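# Stand the coat stand upright inside the yellow tape

## Task

Get the coat stand upright with each of its four feet resting inside the yellow tape outline and none touching the tape. It must not topple or finish leaning, and it has to stay that way with no help from the robot. Finally, open the gripper and move the robot away from it.

## Robot and tools

ROBOT. TidyBot++: one mobile base (0.54 m long, 0.50 m wide, 0.38 m high) on four driven casters, with a single seven-joint arm and a two-finger gripper on top. The shoulder sits 0.12 m ahead of the base centre, 0.68 m up. Cameras: base_camera and wrist_camera (the latter looks along the hand). The arm begins folded, hand down, sticking out up to 0.08 m past the base front, elbow up to 1.15 m high.

FRAMES. Base frame: origin on the floor below the base centre, x forward, y left, z up. hand_pose is reported in it: the midpoint between the finger pads, its z axis running out along the fingers, fingers closing along its y. The odometry frame is the base frame where the scene began; heading is positive to the left, -3.142 to 3.142. base_tilt is in degrees, positive when leaning forward or right. Odometry counts wheel turns only, so slip shows up as travel and drift of a few cm and degrees builds up.

execute_actions. Arguments: actions (a list holding one action, or empty to just read state and images) and cameras (list of "base_camera", "wrist_camera" or "all"; omitted or null means all, [] means none). An action may contain:
- base: exactly one key, each a relative offset from where the base last reported itself, not a pose. translate_m: metres straight ahead (+forward), -2 to 2. strafe_m: metres sideways (+left), -2 to 2. rotate_rad: radians of turn in place (+counter-clockwise from above), -6.3 to 6.3.
- joints: absolute joint targets by name, radians except the gripper. joint_1_rad (arm yaw about vertical, +clockwise from above, opposite to rotate_rad), joint_2_rad shoulder -2.249 to 2.249, joint_3_rad (upper-arm roll; from 3.14, + swings a forward-bent forearm to the right), joint_4_rad elbow -2.579 to 2.579, joint_5_rad (forearm roll, + swings a bent hand right), joint_6_rad wrist -2.099 to 2.099, joint_7_rad (hand roll; hand down, + is counter-clockwise from above; at 1.57 fingers open left/right). Joints 1, 3, 5, 7 accept any angle and take the short way, so turn in steps under half a revolution. gripper_pos 0 (open) to 1 (closed); gap about 85 x (1 - gripper_pos) mm. Done tolerance ±0.039 for joints 1-4, ±0.056 for 5-7, ±0.03 gripper.
- speeds: optional caps for translate_m and strafe_m (0.05 to 0.5 m/s, default 0.5) and rotate_rad (0.1 to 1.57 rad/s, default 1.57). A base move too long for its speed is refused. Unknown keys or out-of-range values reject the whole call with no motion. Motions in one action start together. Anything omitted may still be pushing toward an earlier target.

Arm geometry, with joint_1_rad 0, joint_3_rad 3.14, joint_5_rad 0: arm in the base x-z plane. Tilt from vertical (+ forward): upper arm (0.42 m) = j2; forearm (0.31 m) = j2 - j4; hand (0.31 m to hand point) = j2 - j4 - j6. Forward reach = sum of length x sin(tilt), height above shoulder = sum of length x cos(tilt). A downward hand reaches at most about 0.94 m high, and only near the base. Closed fingertips reach about 20 mm beyond the hand point.

wait: seconds (0 to 10); commands nothing, returns state and images. zoom_image: camera ("base_camera" or "wrist_camera") and region [x0, y0, x1, y1] in pixels from the top-left, at most 504 x 504, on that camera's newest full image. finished_scene: scene (current scene number); ends the scene for good after the last command is held and reports success. Replying with no tool call ends everything.

RESULTS. base_status and joint_status: "done"; "off_target" (stopped short, possibly still pushing); "contact_stop"/"time_out" (target dropped, holding position); "not_followed" with "joint command not followed" and "cause:" means a self-collision check blocked the arm targets (the gripper still acts; blocked targets may be retried later). Base "done" only means the wheels turned enough; a blocked base may say done while well short. Gripper at 1 reading "done" means empty; "off_target" means it holds something. motor_effort: percent of maximum, bracket = peak, noisy and offset. on_its_own lists uncommanded motion. "ARM HIT" means the arm struck the base or itself. A line reporting a stop cancels later calls in the same reply. Motor temperatures list each arm joint; MOTOR HOT from 60 °C, OVER-TEMPERATURE FAULT at 75 °C (arm sags, keys read "limit_stop_at_motor_heat"; resend targets).

ACCURACY. Friction leaves joints slightly off; correct with last command + (wanted - read). Never command a loaded joint to its read angle: it sinks further. Held loads make the arm sag. Trust images over hand_pose.

AVOID. Driving while the arm is snagged high (about 0.8 m+) can tip the robot; sideways force on a raised hand can lift wheels. Torque faults (joints 1-4 at 104.5 N m, warning 56.7; joints 5-7 at 51.3, warning 29.4) freeze the arm 10 s. Don't drop, slam or shove objects hard, and avoid driving the arm into things. Loose objects may occasionally get nudged by the scene. Replies take real time during which the last command is held.

Each tool is called as name(argument=value, ...), one argument or row to a line, values as JSON.

## Session

execute_actions(
  actions=[],
)

Scene clock: 0.00 s.
Motor temperatures (°C, as the motors report them): [30 30 29 27 33 33 31]
base_odometry: x=+0.000 y=+0.000 heading=+0.000 (m, m, rad; odometry frame)
base_tilt: forward=+0.3 right=+0.5 (deg)
base_status: not commanded
joint_positions: joint_1_rad=-0.017 joint_2_rad=-0.380 joint_3_rad=+3.137 joint_4_rad=-2.524 joint_5_rad=+0.036 joint_6_rad=-0.868 joint_7_rad=+1.552 gripper_pos=+0.000
joint_status: not commanded
motor_effort: joint_1_rad=-1 joint_2_rad=-4 joint_3_rad=+1 joint_4_rad=+16 joint_5_rad=-1 joint_6_rad=+1 joint_7_rad=+0 (%)
hand_pose: x=+0.2675 y=-0.0041 z=+0.5935 quat_wxyz=(+0.014, +0.998, +0.012, +0.065) (m; base frame)
pictures: base_camera, wrist_camera
Images, in order (width x height): base_camera 644x364, wrist_camera 644x476.

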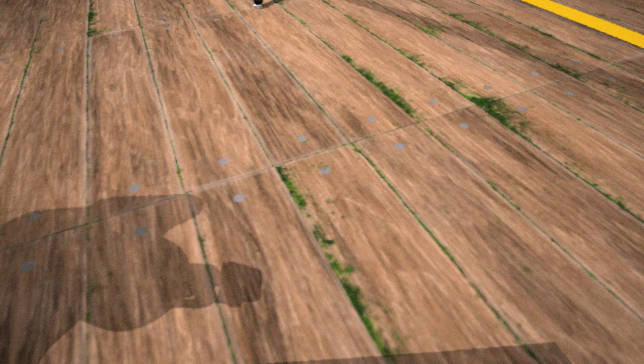

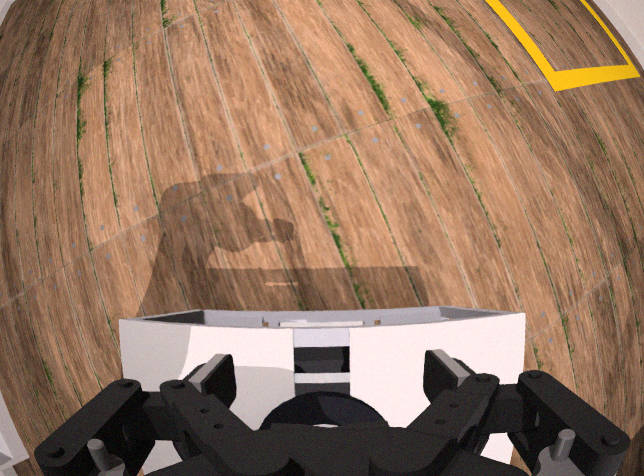

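execute_actions(
  actions=[
    {"joints":{"joint_6_rad":0.3}},
  ],
)

Scene clock: 6.70 s.
Motor temperatures (°C, as the motors report them): [30 30 29 27 33 33 31]
base_odometry: x=+0.000 y=+0.000 heading=+0.000 (m, m, rad; odometry frame)
base_tilt: forward=+0.4 right=+0.4 (deg)
base_status: not commanded
joint_positions: joint_1_rad=-0.017 joint_2_rad=-0.380 joint_3_rad=+3.137 joint_4_rad=-2.523 joint_5_rad=+0.036 joint_6_rad=+0.302 joint_7_rad=+1.552 gripper_pos=+0.000
joint_status: all done
motor_effort: joint_1_rad=-1(1) joint_2_rad=-7(7) joint_3_rad=+1(1) joint_4_rad=+19(19) joint_5_rad=+0(1) joint_6_rad=+8(7) joint_7_rad=+0(1) (%)
hand_pose: x=+0.5269 y=+0.0135 z=+0.8191 quat_wxyz=(-0.005, +0.796, +0.018, +0.605) (m; base frame)
pictures: base_camera, wrist_camera
Images, in order (width x height): base_camera 644x364, wrist_camera 644x476.

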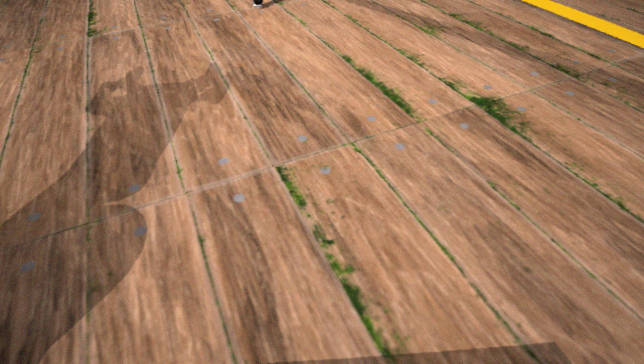

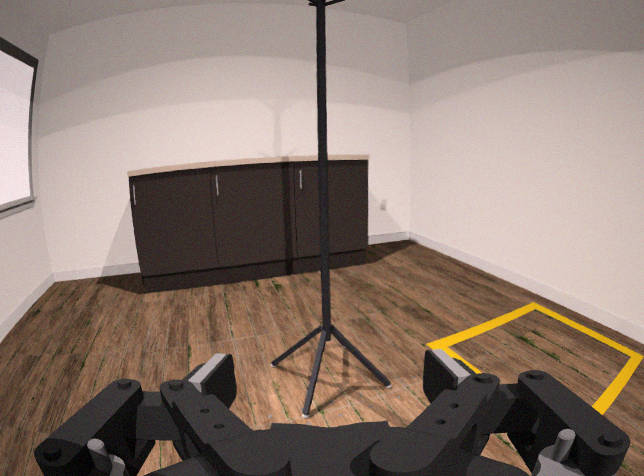

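execute_actions(
  actions=[
    {"base":{"translate_m":0.5},"joints":{"joint_2_rad":0.0,"joint_4_rad":-2.3,"joint_6_rad":0.73,"joint_5_rad":0,"joint_1_rad":0}},
  ],
)

Scene clock: 26.20 s.
Motor temperatures (°C, as the motors report them): [30 30 29 27 33 33 31]
base_odometry: x=+0.500 y=+0.001 heading=+0.001 (m, m, rad; odometry frame)
base_tilt: forward=+0.3 right=+0.4 (deg)
base_status: done
joint_positions: joint_1_rad=-0.017 joint_2_rad=-0.006 joint_3_rad=+3.137 joint_4_rad=-2.311 joint_5_rad=+0.026 joint_6_rad=+0.713 joint_7_rad=+1.552 gripper_pos=+0.000
joint_status: all done
motor_effort: joint_1_rad=+0(2) joint_2_rad=-20(24) joint_3_rad=+0(1) joint_4_rad=+18(20) joint_5_rad=-1(1) joint_6_rad=+8(9) joint_7_rad=+0(0) (%)
hand_pose: x=+0.6607 y=+0.0182 z=+0.8854 quat_wxyz=(-0.013, +0.714, +0.014, +0.699) (m; base frame)
pictures: base_camera, wrist_camera
Images, in order (width x height): base_camera 644x364, wrist_camera 644x476.

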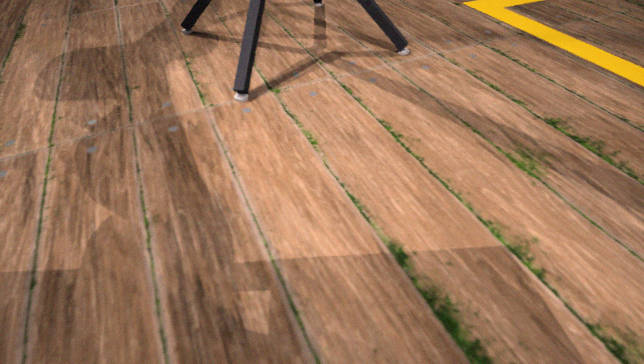

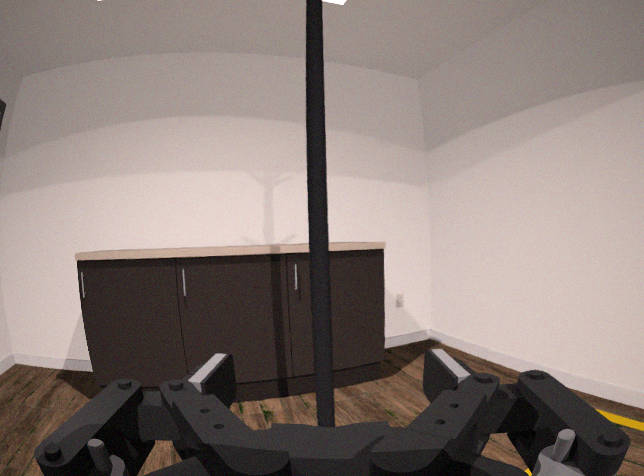

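execute_actions(
  actions=[
    {"base":{"translate_m":0.2}},
  ],
)

Scene clock: 31.70 s.
Motor temperatures (°C, as the motors report them): [30 30 29 27 33 33 31]
base_odometry: x=+0.700 y=+0.001 heading=+0.002 (m, m, rad; odometry frame)
base_tilt: forward=+0.4 right=+0.5 (deg)
base_status: done
joint_positions: joint_1_rad=-0.017 joint_2_rad=-0.003 joint_3_rad=+3.137 joint_4_rad=-2.309 joint_5_rad=+0.025 joint_6_rad=+0.713 joint_7_rad=+1.552 gripper_pos=+0.000
joint_status: not commanded
motor_effort: joint_1_rad=+0(2) joint_2_rad=-21(25) joint_3_rad=+0(0) joint_4_rad=+18(19) joint_5_rad=-1(1) joint_6_rad=+7(8) joint_7_rad=+0(0) (%)
hand_pose: x=+0.6617 y=+0.0181 z=+0.8848 quat_wxyz=(-0.013, +0.715, +0.013, +0.699) (m; base frame)
pictures: base_camera, wrist_camera
Images, in order (width x height): base_camera 644x364, wrist_camera 644x476.

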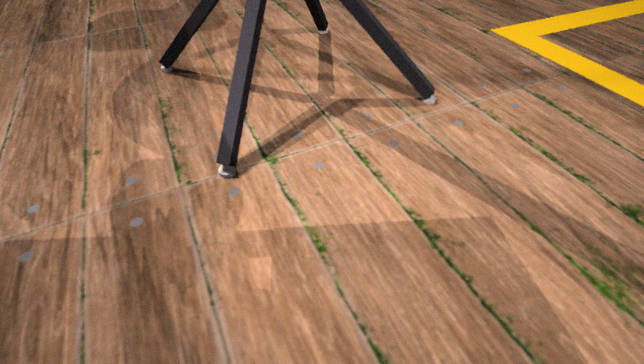

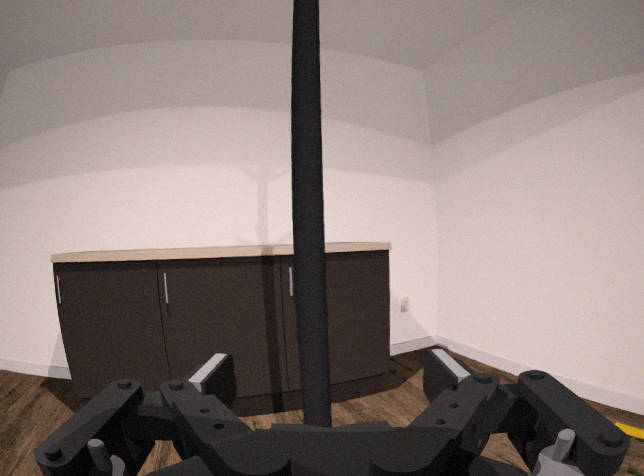

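execute_actions(
  actions=[
    {"base":{"strafe_m":0.02}},
  ],
  cameras=[],
)

execute_actions(
  actions=[
    {"base":{"translate_m":0.14},"speeds":{"translate_m":0.2}},
  ],
)

Scene clock: 37.40 s.
Motor temperatures (°C, as the motors report them): [30 30 29 27 33 33 31]
base_odometry: x=+0.701 y=+0.021 heading=+0.001 (m, m, rad; odometry frame)
base_tilt: forward=+0.3 right=+0.4 (deg)
base_status: done
joint_positions: joint_1_rad=-0.016 joint_2_rad=-0.003 joint_3_rad=+3.136 joint_4_rad=-2.309 joint_5_rad=+0.023 joint_6_rad=+0.713 joint_7_rad=+1.552 gripper_pos=+0.000
joint_status: not commanded
motor_effort: joint_1_rad=-1(1) joint_2_rad=-21(22) joint_3_rad=+1(2) joint_4_rad=+18(18) joint_5_rad=-1(1) joint_6_rad=+8(8) joint_7_rad=+0(1) (%)
hand_pose: x=+0.6617 y=+0.0180 z=+0.8848 quat_wxyz=(-0.013, +0.715, +0.013, +0.699) (m; base frame)
pictures: none
No camera images: the call's "cameras" was empty. Leave "cameras" out to get every camera's image.

Scene clock: 38.87 s.
Motor temperatures (°C, as the motors report them): [30 30 29 27 33 33 31]
base_odometry: x=+0.841 y=+0.022 heading=+0.002 (m, m, rad; odometry frame)
base_tilt: forward=+0.4 right=+0.5 (deg)
base_status: done
joint_positions: joint_1_rad=-0.016 joint_2_rad=-0.003 joint_3_rad=+3.136 joint_4_rad=-2.309 joint_5_rad=+0.023 joint_6_rad=+0.714 joint_7_rad=+1.552 gripper_pos=+0.000
joint_status: not commanded
motor_effort: joint_1_rad=-2(1) joint_2_rad=-20(23) joint_3_rad=+1(0) joint_4_rad=+18(20) joint_5_rad=-1(0) joint_6_rad=+8(9) joint_7_rad=+1(0) (%)
hand_pose: x=+0.6617 y=+0.0180 z=+0.8853 quat_wxyz=(-0.013, +0.714, +0.013, +0.700) (m; base frame)
pictures: base_camera, wrist_camera
Images, in order (width x height): base_camera 644x364, wrist_camera 644x476.

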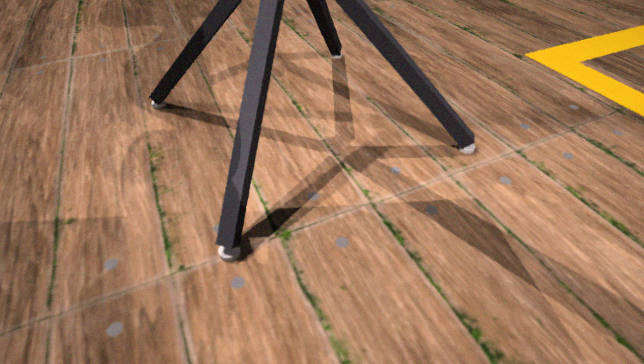

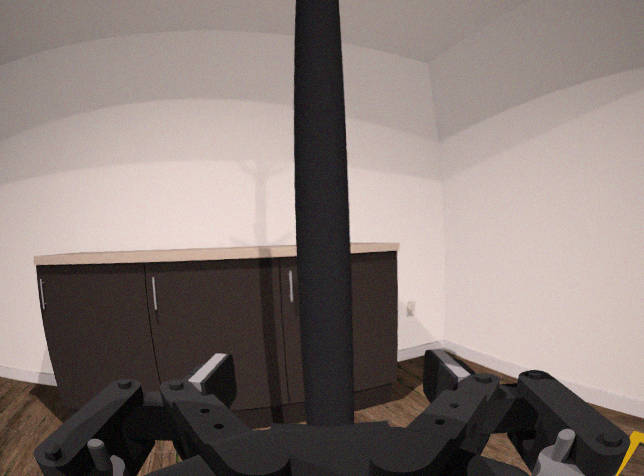

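execute_actions(
  actions=[
    {"base":{"translate_m":0.085},"speeds":{"translate_m":0.15}},
  ],
)

execute_actions(
  actions=[
    {"joints":{"gripper_pos":1}},
  ],
)

Scene clock: 46.13 s.
Motor temperatures (°C, as the motors report them): [30 30 29 27 33 33 31]
base_odometry: x=+0.926 y=+0.022 heading=+0.002 (m, m, rad; odometry frame)
base_tilt: forward=+0.3 right=+0.4 (deg)
base_status: done
joint_positions: joint_1_rad=-0.016 joint_2_rad=-0.003 joint_3_rad=+3.136 joint_4_rad=-2.309 joint_5_rad=+0.023 joint_6_rad=+0.714 joint_7_rad=+1.552 gripper_pos=+0.000
joint_status: not commanded
motor_effort: joint_1_rad=-1(1) joint_2_rad=-20(24) joint_3_rad=+0(2) joint_4_rad=+18(19) joint_5_rad=+0(1) joint_6_rad=+7(8) joint_7_rad=-1(0) (%)
hand_pose: x=+0.6618 y=+0.0180 z=+0.8854 quat_wxyz=(-0.013, +0.714, +0.013, +0.700) (m; base frame)
pictures: base_camera, wrist_camera
Images, in order (width x height): base_camera 644x364, wrist_camera 644x476.

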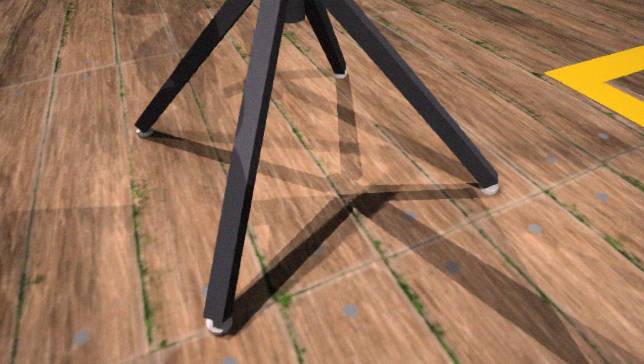

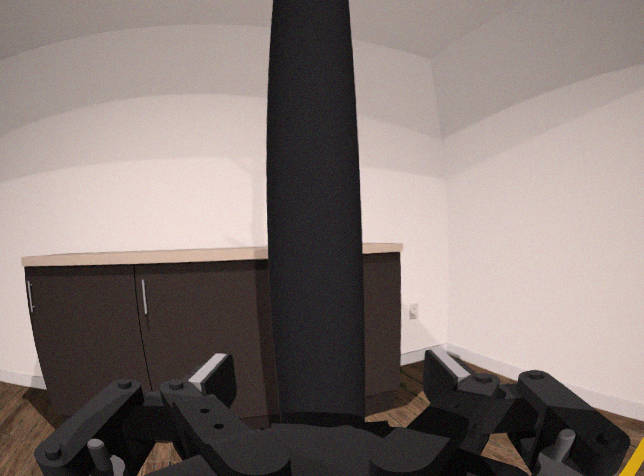

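Scene clock: 47.23 s.
Motor temperatures (°C, as the motors report them): [30 30 29 27 33 33 31]
base_odometry: x=+0.926 y=+0.022 heading=+0.002 (m, m, rad; odometry frame)
base_tilt: forward=+0.4 right=+0.5 (deg)
base_status: not commanded
joint_positions: joint_1_rad=-0.016 joint_2_rad=-0.003 joint_3_rad=+3.130 joint_4_rad=-2.309 joint_5_rad=+0.023 joint_6_rad=+0.715 joint_7_rad=+1.552 gripper_pos=+0.670
joint_status: gripper_pos off_target (ended at +0.670, target +1.000)
motor_effort: joint_1_rad=-2(4) joint_2_rad=-20(21) joint_3_rad=+0(5) joint_4_rad=+20(23) joint_5_rad=-1(4) joint_6_rad=+8(9) joint_7_rad=-1(1) (%)
hand_pose: x=+0.6615 y=+0.0211 z=+0.8855 quat_wxyz=(-0.016, +0.714, +0.015, +0.700) (m; base frame)
pictures: base_camera, wrist_camera
Images, in order (width x height): base_camera 644x364, wrist_camera 644x476.

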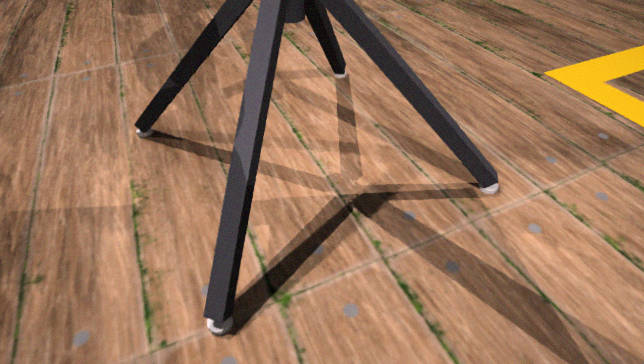

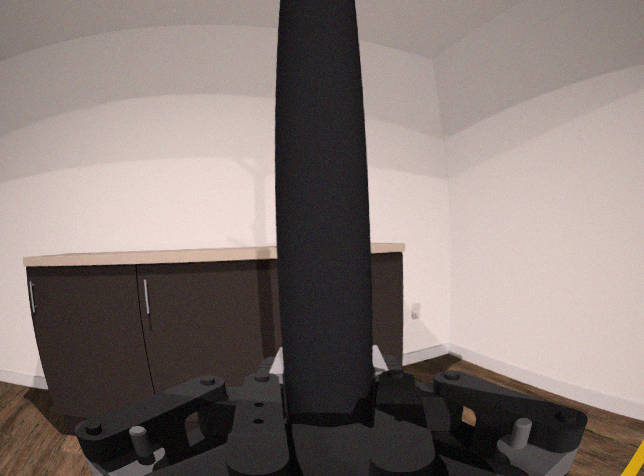

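execute_actions(
  actions=[
    {"joints":{"joint_2_rad":-0.1,"joint_4_rad":-2.15,"joint_6_rad":0.5,"gripper_pos":1}},
  ],
)

Scene clock: 55.73 s.
Motor temperatures (°C, as the motors report them): [30 30 29 27 33 33 31]
base_odometry: x=+0.926 y=+0.022 heading=+0.002 (m, m, rad; odometry frame)
base_tilt: forward=+0.4 right=+0.5 (deg)
base_status: not commanded
joint_positions: joint_1_rad=-0.016 joint_2_rad=-0.042 joint_3_rad=+3.130 joint_4_rad=-2.215 joint_5_rad=+0.023 joint_6_rad=+0.480 joint_7_rad=+1.552 gripper_pos=+0.670
joint_status: joint_2_rad off_target (ended at -0.042, target -0.100); joint_4_rad off_target (ended at -2.215, target -2.150); gripper_pos off_target (ended at +0.670, target +1.000); the others done
motor_effort: joint_1_rad=+1(2) joint_2_rad=-26(26) joint_3_rad=+2(3) joint_4_rad=+28(29) joint_5_rad=-2(2) joint_6_rad=+14(13) joint_7_rad=+0(1) (%)
hand_pose: x=+0.6690 y=+0.0198 z=+0.8864 quat_wxyz=(-0.012, +0.749, +0.014, +0.663) (m; base frame)
pictures: base_camera, wrist_camera
Images, in order (width x height): base_camera 644x364, wrist_camera 644x476.

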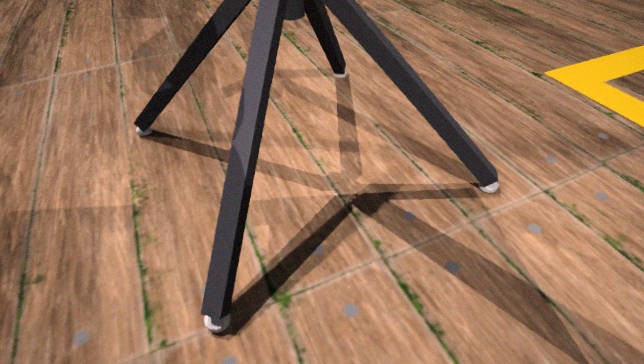

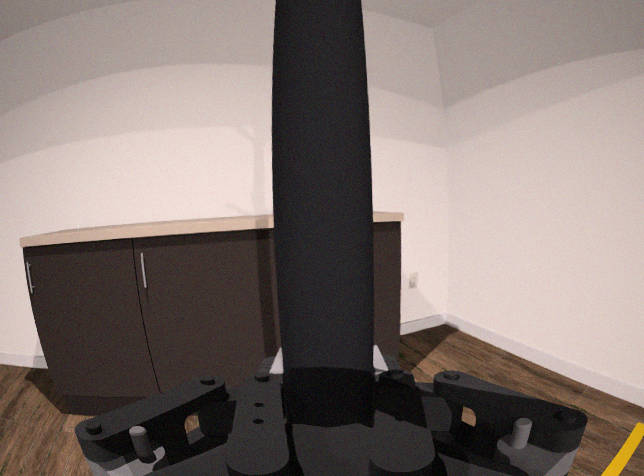

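execute_actions(
  actions=[
    {"joints":{"joint_2_rad":-0.22,"joint_4_rad":-2.03,"joint_6_rad":0.6,"gripper_pos":1}},
  ],
)

Scene clock: 61.00 s.
Motor temperatures (°C, as the motors report them): [30 30 29 27 33 33 31]
base_odometry: x=+0.926 y=+0.022 heading=+0.002 (m, m, rad; odometry frame)
base_tilt: forward=+0.4 right=+0.4 (deg)
base_status: not commanded
joint_positions: joint_1_rad=-0.016 joint_2_rad=-0.042 joint_3_rad=+3.130 joint_4_rad=-2.193 joint_5_rad=+0.023 joint_6_rad=+0.470 joint_7_rad=+1.552 gripper_pos=+0.670
joint_status: joint_2_rad off_target (ended at -0.042, target -0.220); joint_4_rad off_target (ended at -2.193, target -2.030); joint_6_rad off_target (ended at +0.470, target +0.600); gripper_pos off_target (ended at +0.670, target +1.000)
motor_effort: joint_1_rad=+0(1) joint_2_rad=-50(51) joint_3_rad=+1(3) joint_4_rad=+47(47) joint_5_rad=+0(1) joint_6_rad=+30(30) joint_7_rad=+0(0) (%)
hand_pose: x=+0.6730 y=+0.0198 z=+0.8956 quat_wxyz=(-0.012, +0.745, +0.014, +0.667) (m; base frame)
pictures: base_camera, wrist_camera
Images, in order (width x height): base_camera 644x364, wrist_camera 644x476.

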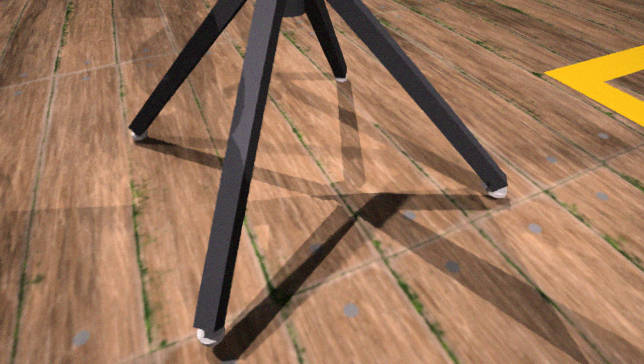

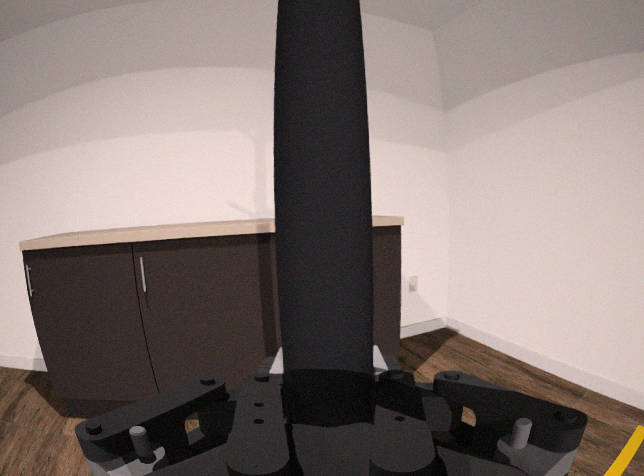

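execute_actions(
  actions=[
    {"joints":{"joint_2_rad":-0.25,"joint_4_rad":-2.03,"joint_6_rad":0.72,"gripper_pos":1}},
  ],
)

Scene clock: 64.87 s.
Motor temperatures (°C, as the motors report them): [30 31 29 27 33 33 31]
base_odometry: x=+0.926 y=+0.022 heading=+0.002 (m, m, rad; odometry frame)
base_tilt: forward=+0.4 right=+0.5 (deg)
base_status: not commanded
joint_positions: joint_1_rad=-0.016 joint_2_rad=-0.073 joint_3_rad=+3.130 joint_4_rad=-2.182 joint_5_rad=+0.023 joint_6_rad=+0.562 joint_7_rad=+1.552 gripper_pos=+0.670
joint_status: joint_2_rad off_target (ended at -0.073, target -0.250); joint_4_rad off_target (ended at -2.182, target -2.030); joint_6_rad off_target (ended at +0.562, target +0.720); gripper_pos off_target (ended at +0.670, target +1.000)
motor_effort: joint_1_rad=-1(0) joint_2_rad=-49(56) joint_3_rad=+1(1) joint_4_rad=+47(50) joint_5_rad=+0(1) joint_6_rad=+30(33) joint_7_rad=-1(0) (%)
hand_pose: x=+0.6688 y=+0.0204 z=+0.9475 quat_wxyz=(-0.013, +0.699, +0.014, +0.715) (m; base frame)
pictures: base_camera, wrist_camera
Images, in order (width x height): base_camera 644x364, wrist_camera 644x476.

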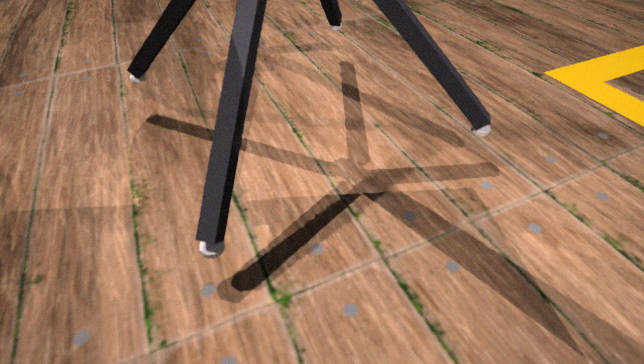

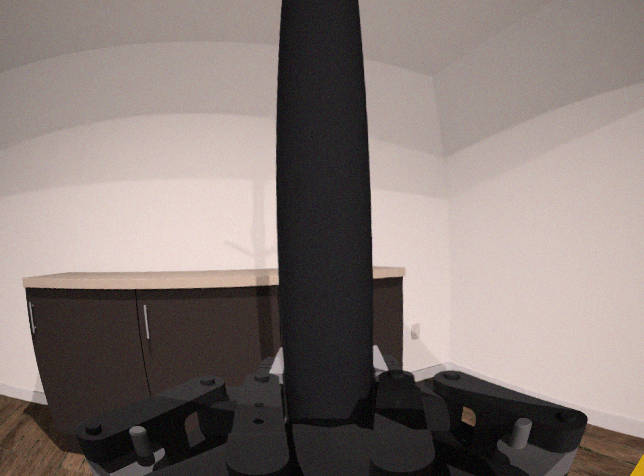

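execute_actions(
  actions=[
    {"base":{"strafe_m":-0.85},"speeds":{"strafe_m":0.25}},
  ],
)

Scene clock: 74.00 s.
Motor temperatures (°C, as the motors report them): [30 31 29 28 33 34 31]
base_odometry: x=+0.928 y=-0.828 heading=+0.002 (m, m, rad; odometry frame)
base_tilt: forward=+0.4 right=+0.5 (deg)
base_status: done
joint_positions: joint_1_rad=-0.007 joint_2_rad=-0.073 joint_3_rad=+3.138 joint_4_rad=-2.182 joint_5_rad=+0.022 joint_6_rad=+0.562 joint_7_rad=+1.552 gripper_pos=+0.670
joint_status: not commanded
motor_effort: joint_1_rad=-2(4) joint_2_rad=-49(50) joint_3_rad=+0(6) joint_4_rad=+47(48) joint_5_rad=+0(2) joint_6_rad=+29(32) joint_7_rad=+0(1) (%)
hand_pose: x=+0.6691 y=+0.0108 z=+0.9476 quat_wxyz=(-0.008, +0.699, +0.008, +0.715) (m; base frame)
pictures: base_camera, wrist_camera
Images, in order (width x height): base_camera 644x364, wrist_camera 644x476.

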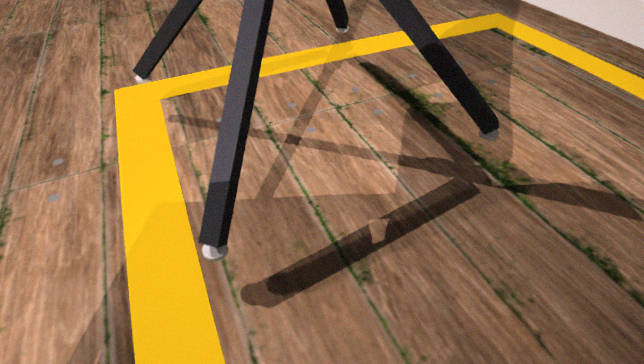

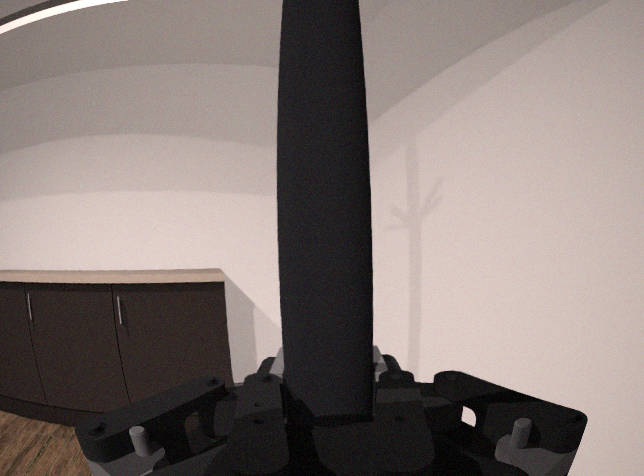

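execute_actions(
  actions=[
    {"base":{"strafe_m":-0.19},"speeds":{"strafe_m":0.2}},
  ],
)

execute_actions(
  actions=[
    {"joints":{"joint_2_rad":-0.22,"joint_4_rad":-2.03,"joint_6_rad":0.61,"gripper_pos":1}},
  ],
)

Scene clock: 82.83 s.
Motor temperatures (°C, as the motors report them): [30 32 29 29 33 35 31]
base_odometry: x=+0.928 y=-1.018 heading=+0.003 (m, m, rad; odometry frame)
base_tilt: forward=+0.4 right=+0.4 (deg)
base_status: done
joint_positions: joint_1_rad=-0.005 joint_2_rad=-0.074 joint_3_rad=+3.139 joint_4_rad=-2.182 joint_5_rad=+0.021 joint_6_rad=+0.562 joint_7_rad=+1.552 gripper_pos=+0.670
joint_status: not commanded
motor_effort: joint_1_rad=-1(5) joint_2_rad=-49(51) joint_3_rad=+1(4) joint_4_rad=+47(48) joint_5_rad=-1(1) joint_6_rad=+30(31) joint_7_rad=+0(1) (%)
hand_pose: x=+0.6691 y=+0.0093 z=+0.9479 quat_wxyz=(-0.007, +0.698, +0.007, +0.716) (m; base frame)
pictures: base_camera, wrist_camera
Images, in order (width x height): base_camera 644x364, wrist_camera 644x476.

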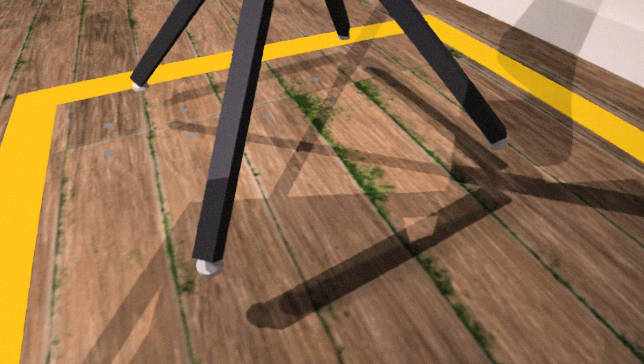

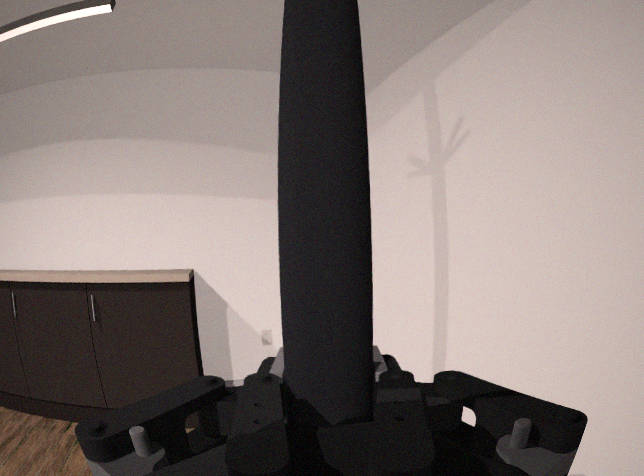

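Scene clock: 83.60 s.
Motor temperatures (°C, as the motors report them): [30 32 29 29 33 35 31]
base_odometry: x=+0.928 y=-1.018 heading=+0.003 (m, m, rad; odometry frame)
base_tilt: forward=+0.3 right=+0.4 (deg)
base_status: not commanded
joint_positions: joint_1_rad=-0.005 joint_2_rad=-0.071 joint_3_rad=+3.139 joint_4_rad=-2.181 joint_5_rad=+0.021 joint_6_rad=+0.477 joint_7_rad=+1.552 gripper_pos=+0.670
joint_status: joint_2_rad off_target (ended at -0.071, target -0.220); joint_4_rad off_target (ended at -2.181, target -2.030); joint_6_rad off_target (ended at +0.477, target +0.610); gripper_pos off_target (ended at +0.670, target +1.000)
motor_effort: joint_1_rad=-1(1) joint_2_rad=-50(51) joint_3_rad=+1(1) joint_4_rad=+48(51) joint_5_rad=-1(1) joint_6_rad=+31(30) joint_7_rad=+0(1) (%)
hand_pose: x=+0.6695 y=+0.0088 z=+0.9205 quat_wxyz=(-0.006, +0.729, +0.006, +0.685) (m; base frame)
pictures: base_camera, wrist_camera
Images, in order (width x height): base_camera 644x364, wrist_camera 644x476.

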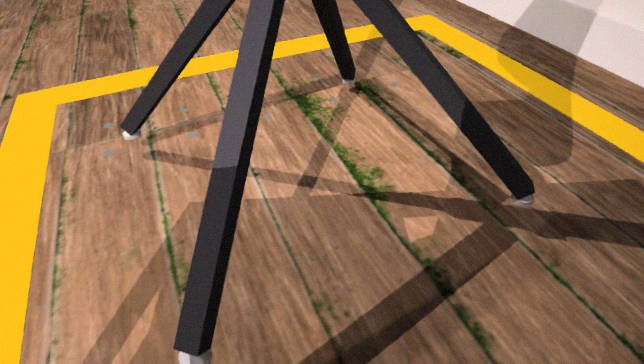

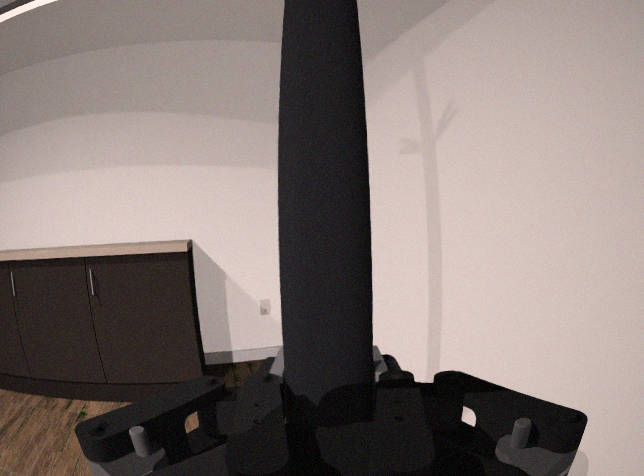

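execute_actions(
  actions=[
    {"joints":{"joint_2_rad":-0.17,"joint_4_rad":-2.11,"joint_6_rad":0.66,"gripper_pos":1}},
  ],
  cameras=["base_camera"],
)

execute_actions(
  actions=[
    {"joints":{"joint_2_rad":-0.05,"joint_4_rad":-2.23,"joint_6_rad":0.56,"gripper_pos":1}},
  ],
  cameras=["base_camera"],
)

Scene clock: 91.27 s.
Motor temperatures (°C, as the motors report them): [30 32 29 29 33 35 31]
base_odometry: x=+0.928 y=-1.018 heading=+0.003 (m, m, rad; odometry frame)
base_tilt: forward=+0.3 right=+0.5 (deg)
base_status: not commanded
joint_positions: joint_1_rad=-0.005 joint_2_rad=-0.049 joint_3_rad=+3.139 joint_4_rad=-2.232 joint_5_rad=+0.021 joint_6_rad=+0.511 joint_7_rad=+1.552 gripper_pos=+0.671
joint_status: joint_2_rad off_target (ended at -0.049, target -0.170); joint_4_rad off_target (ended at -2.232, target -2.110); joint_6_rad off_target (ended at +0.511, target +0.660); gripper_pos off_target (ended at +0.671, target +1.000)
motor_effort: joint_1_rad=-1(1) joint_2_rad=-47(49) joint_3_rad=+0(2) joint_4_rad=+43(48) joint_5_rad=+0(1) joint_6_rad=+27(31) joint_7_rad=+0(0) (%)
hand_pose: x=+0.6651 y=+0.0089 z=+0.8897 quat_wxyz=(-0.006, +0.742, +0.007, +0.670) (m; base frame)
pictures: base_camera
Images, in order (width x height): base_camera 644x364.

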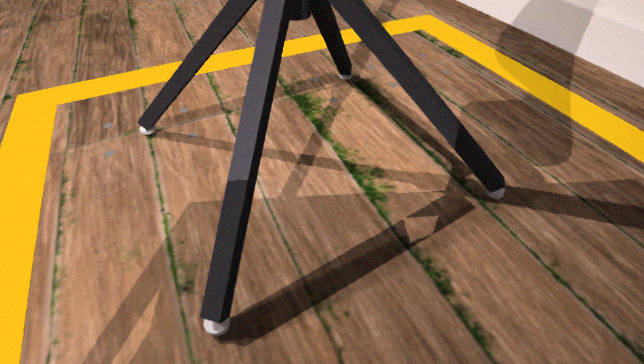

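Scene clock: 92.23 s.
Motor temperatures (°C, as the motors report them): [30 32 29 29 33 35 31]
base_odometry: x=+0.928 y=-1.018 heading=+0.003 (m, m, rad; odometry frame)
base_tilt: forward=+0.4 right=+0.5 (deg)
base_status: not commanded
joint_positions: joint_1_rad=-0.005 joint_2_rad=-0.049 joint_3_rad=+3.138 joint_4_rad=-2.241 joint_5_rad=+0.021 joint_6_rad=+0.519 joint_7_rad=+1.552 gripper_pos=+0.671
joint_status: gripper_pos off_target (ended at +0.671, target +1.000); the others done
motor_effort: joint_1_rad=+2(2) joint_2_rad=-21(45) joint_3_rad=+3(3) joint_4_rad=+25(44) joint_5_rad=-2(1) joint_6_rad=+11(27) joint_7_rad=-1(0) (%)
hand_pose: x=+0.6637 y=+0.0096 z=+0.8874 quat_wxyz=(-0.007, +0.742, +0.007, +0.670) (m; base frame)
pictures: base_camera
Images, in order (width x height): base_camera 644x364.

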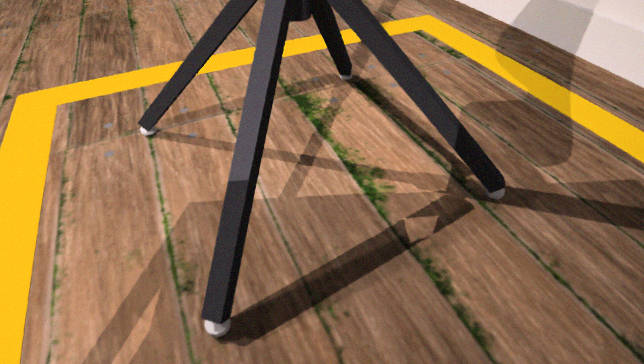

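execute_actions(
  actions=[
    {"joints":{"gripper_pos":0}},
  ],
  cameras=[],
)

execute_actions(
  actions=[
    {"base":{"translate_m":-0.5}},
  ],
)

Scene clock: 97.60 s.
Motor temperatures (°C, as the motors report them): [30 32 29 29 33 35 31]
base_odometry: x=+0.928 y=-1.018 heading=+0.003 (m, m, rad; odometry frame)
base_tilt: forward=+0.3 right=+0.5 (deg)
base_status: not commanded
joint_positions: joint_1_rad=-0.005 joint_2_rad=-0.049 joint_3_rad=+3.138 joint_4_rad=-2.233 joint_5_rad=+0.021 joint_6_rad=+0.541 joint_7_rad=+1.552 gripper_pos=+0.000
joint_status: all done
motor_effort: joint_1_rad=-1(3) joint_2_rad=-20(22) joint_3_rad=+1(5) joint_4_rad=+19(25) joint_5_rad=+0(2) joint_6_rad=+8(11) joint_7_rad=+0(0) (%)
hand_pose: x=+0.6660 y=+0.0099 z=+0.8987 quat_wxyz=(-0.007, +0.732, +0.007, +0.681) (m; base frame)
pictures: none
No camera images: the call's "cameras" was empty. Leave "cameras" out to get every camera's image.

Scene clock: 99.97 s.
Motor temperatures (°C, as the motors report them): [30 32 29 29 33 35 31]
base_odometry: x=+0.428 y=-1.019 heading=+0.003 (m, m, rad; odometry frame)
base_tilt: forward=+0.3 right=+0.5 (deg)
base_status: done
joint_positions: joint_1_rad=-0.005 joint_2_rad=-0.050 joint_3_rad=+3.138 joint_4_rad=-2.233 joint_5_rad=+0.021 joint_6_rad=+0.543 joint_7_rad=+1.552 gripper_pos=+0.000
joint_status: not commanded
motor_effort: joint_1_rad=-1(0) joint_2_rad=-20(23) joint_3_rad=+0(1) joint_4_rad=+19(20) joint_5_rad=-1(1) joint_6_rad=+7(8) joint_7_rad=+0(0) (%)
hand_pose: x=+0.6657 y=+0.0099 z=+0.9001 quat_wxyz=(-0.007, +0.731, +0.007, +0.682) (m; base frame)
pictures: base_camera, wrist_camera
Images, in order (width x height): base_camera 644x364, wrist_camera 644x476.

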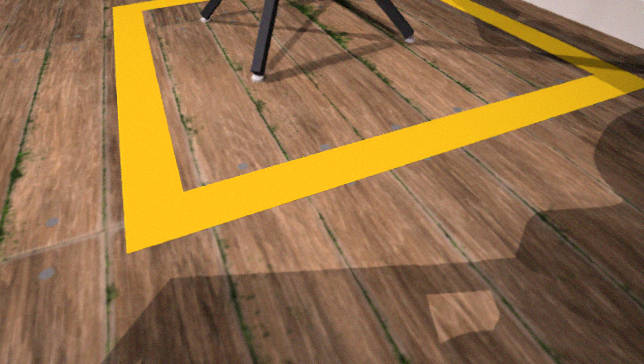

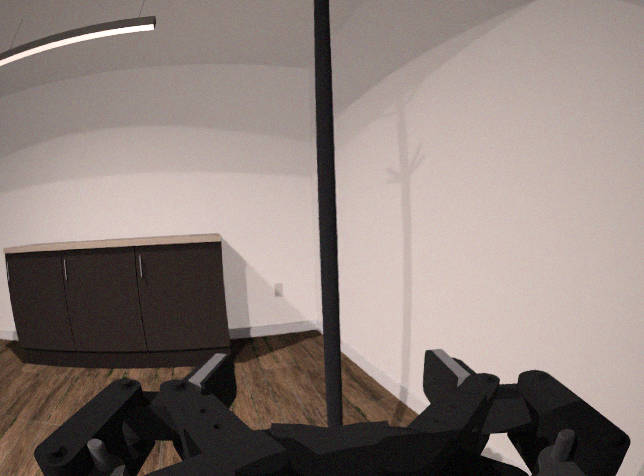

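finished_scene(
  scene=1,
)

The scene is finished: the task was done.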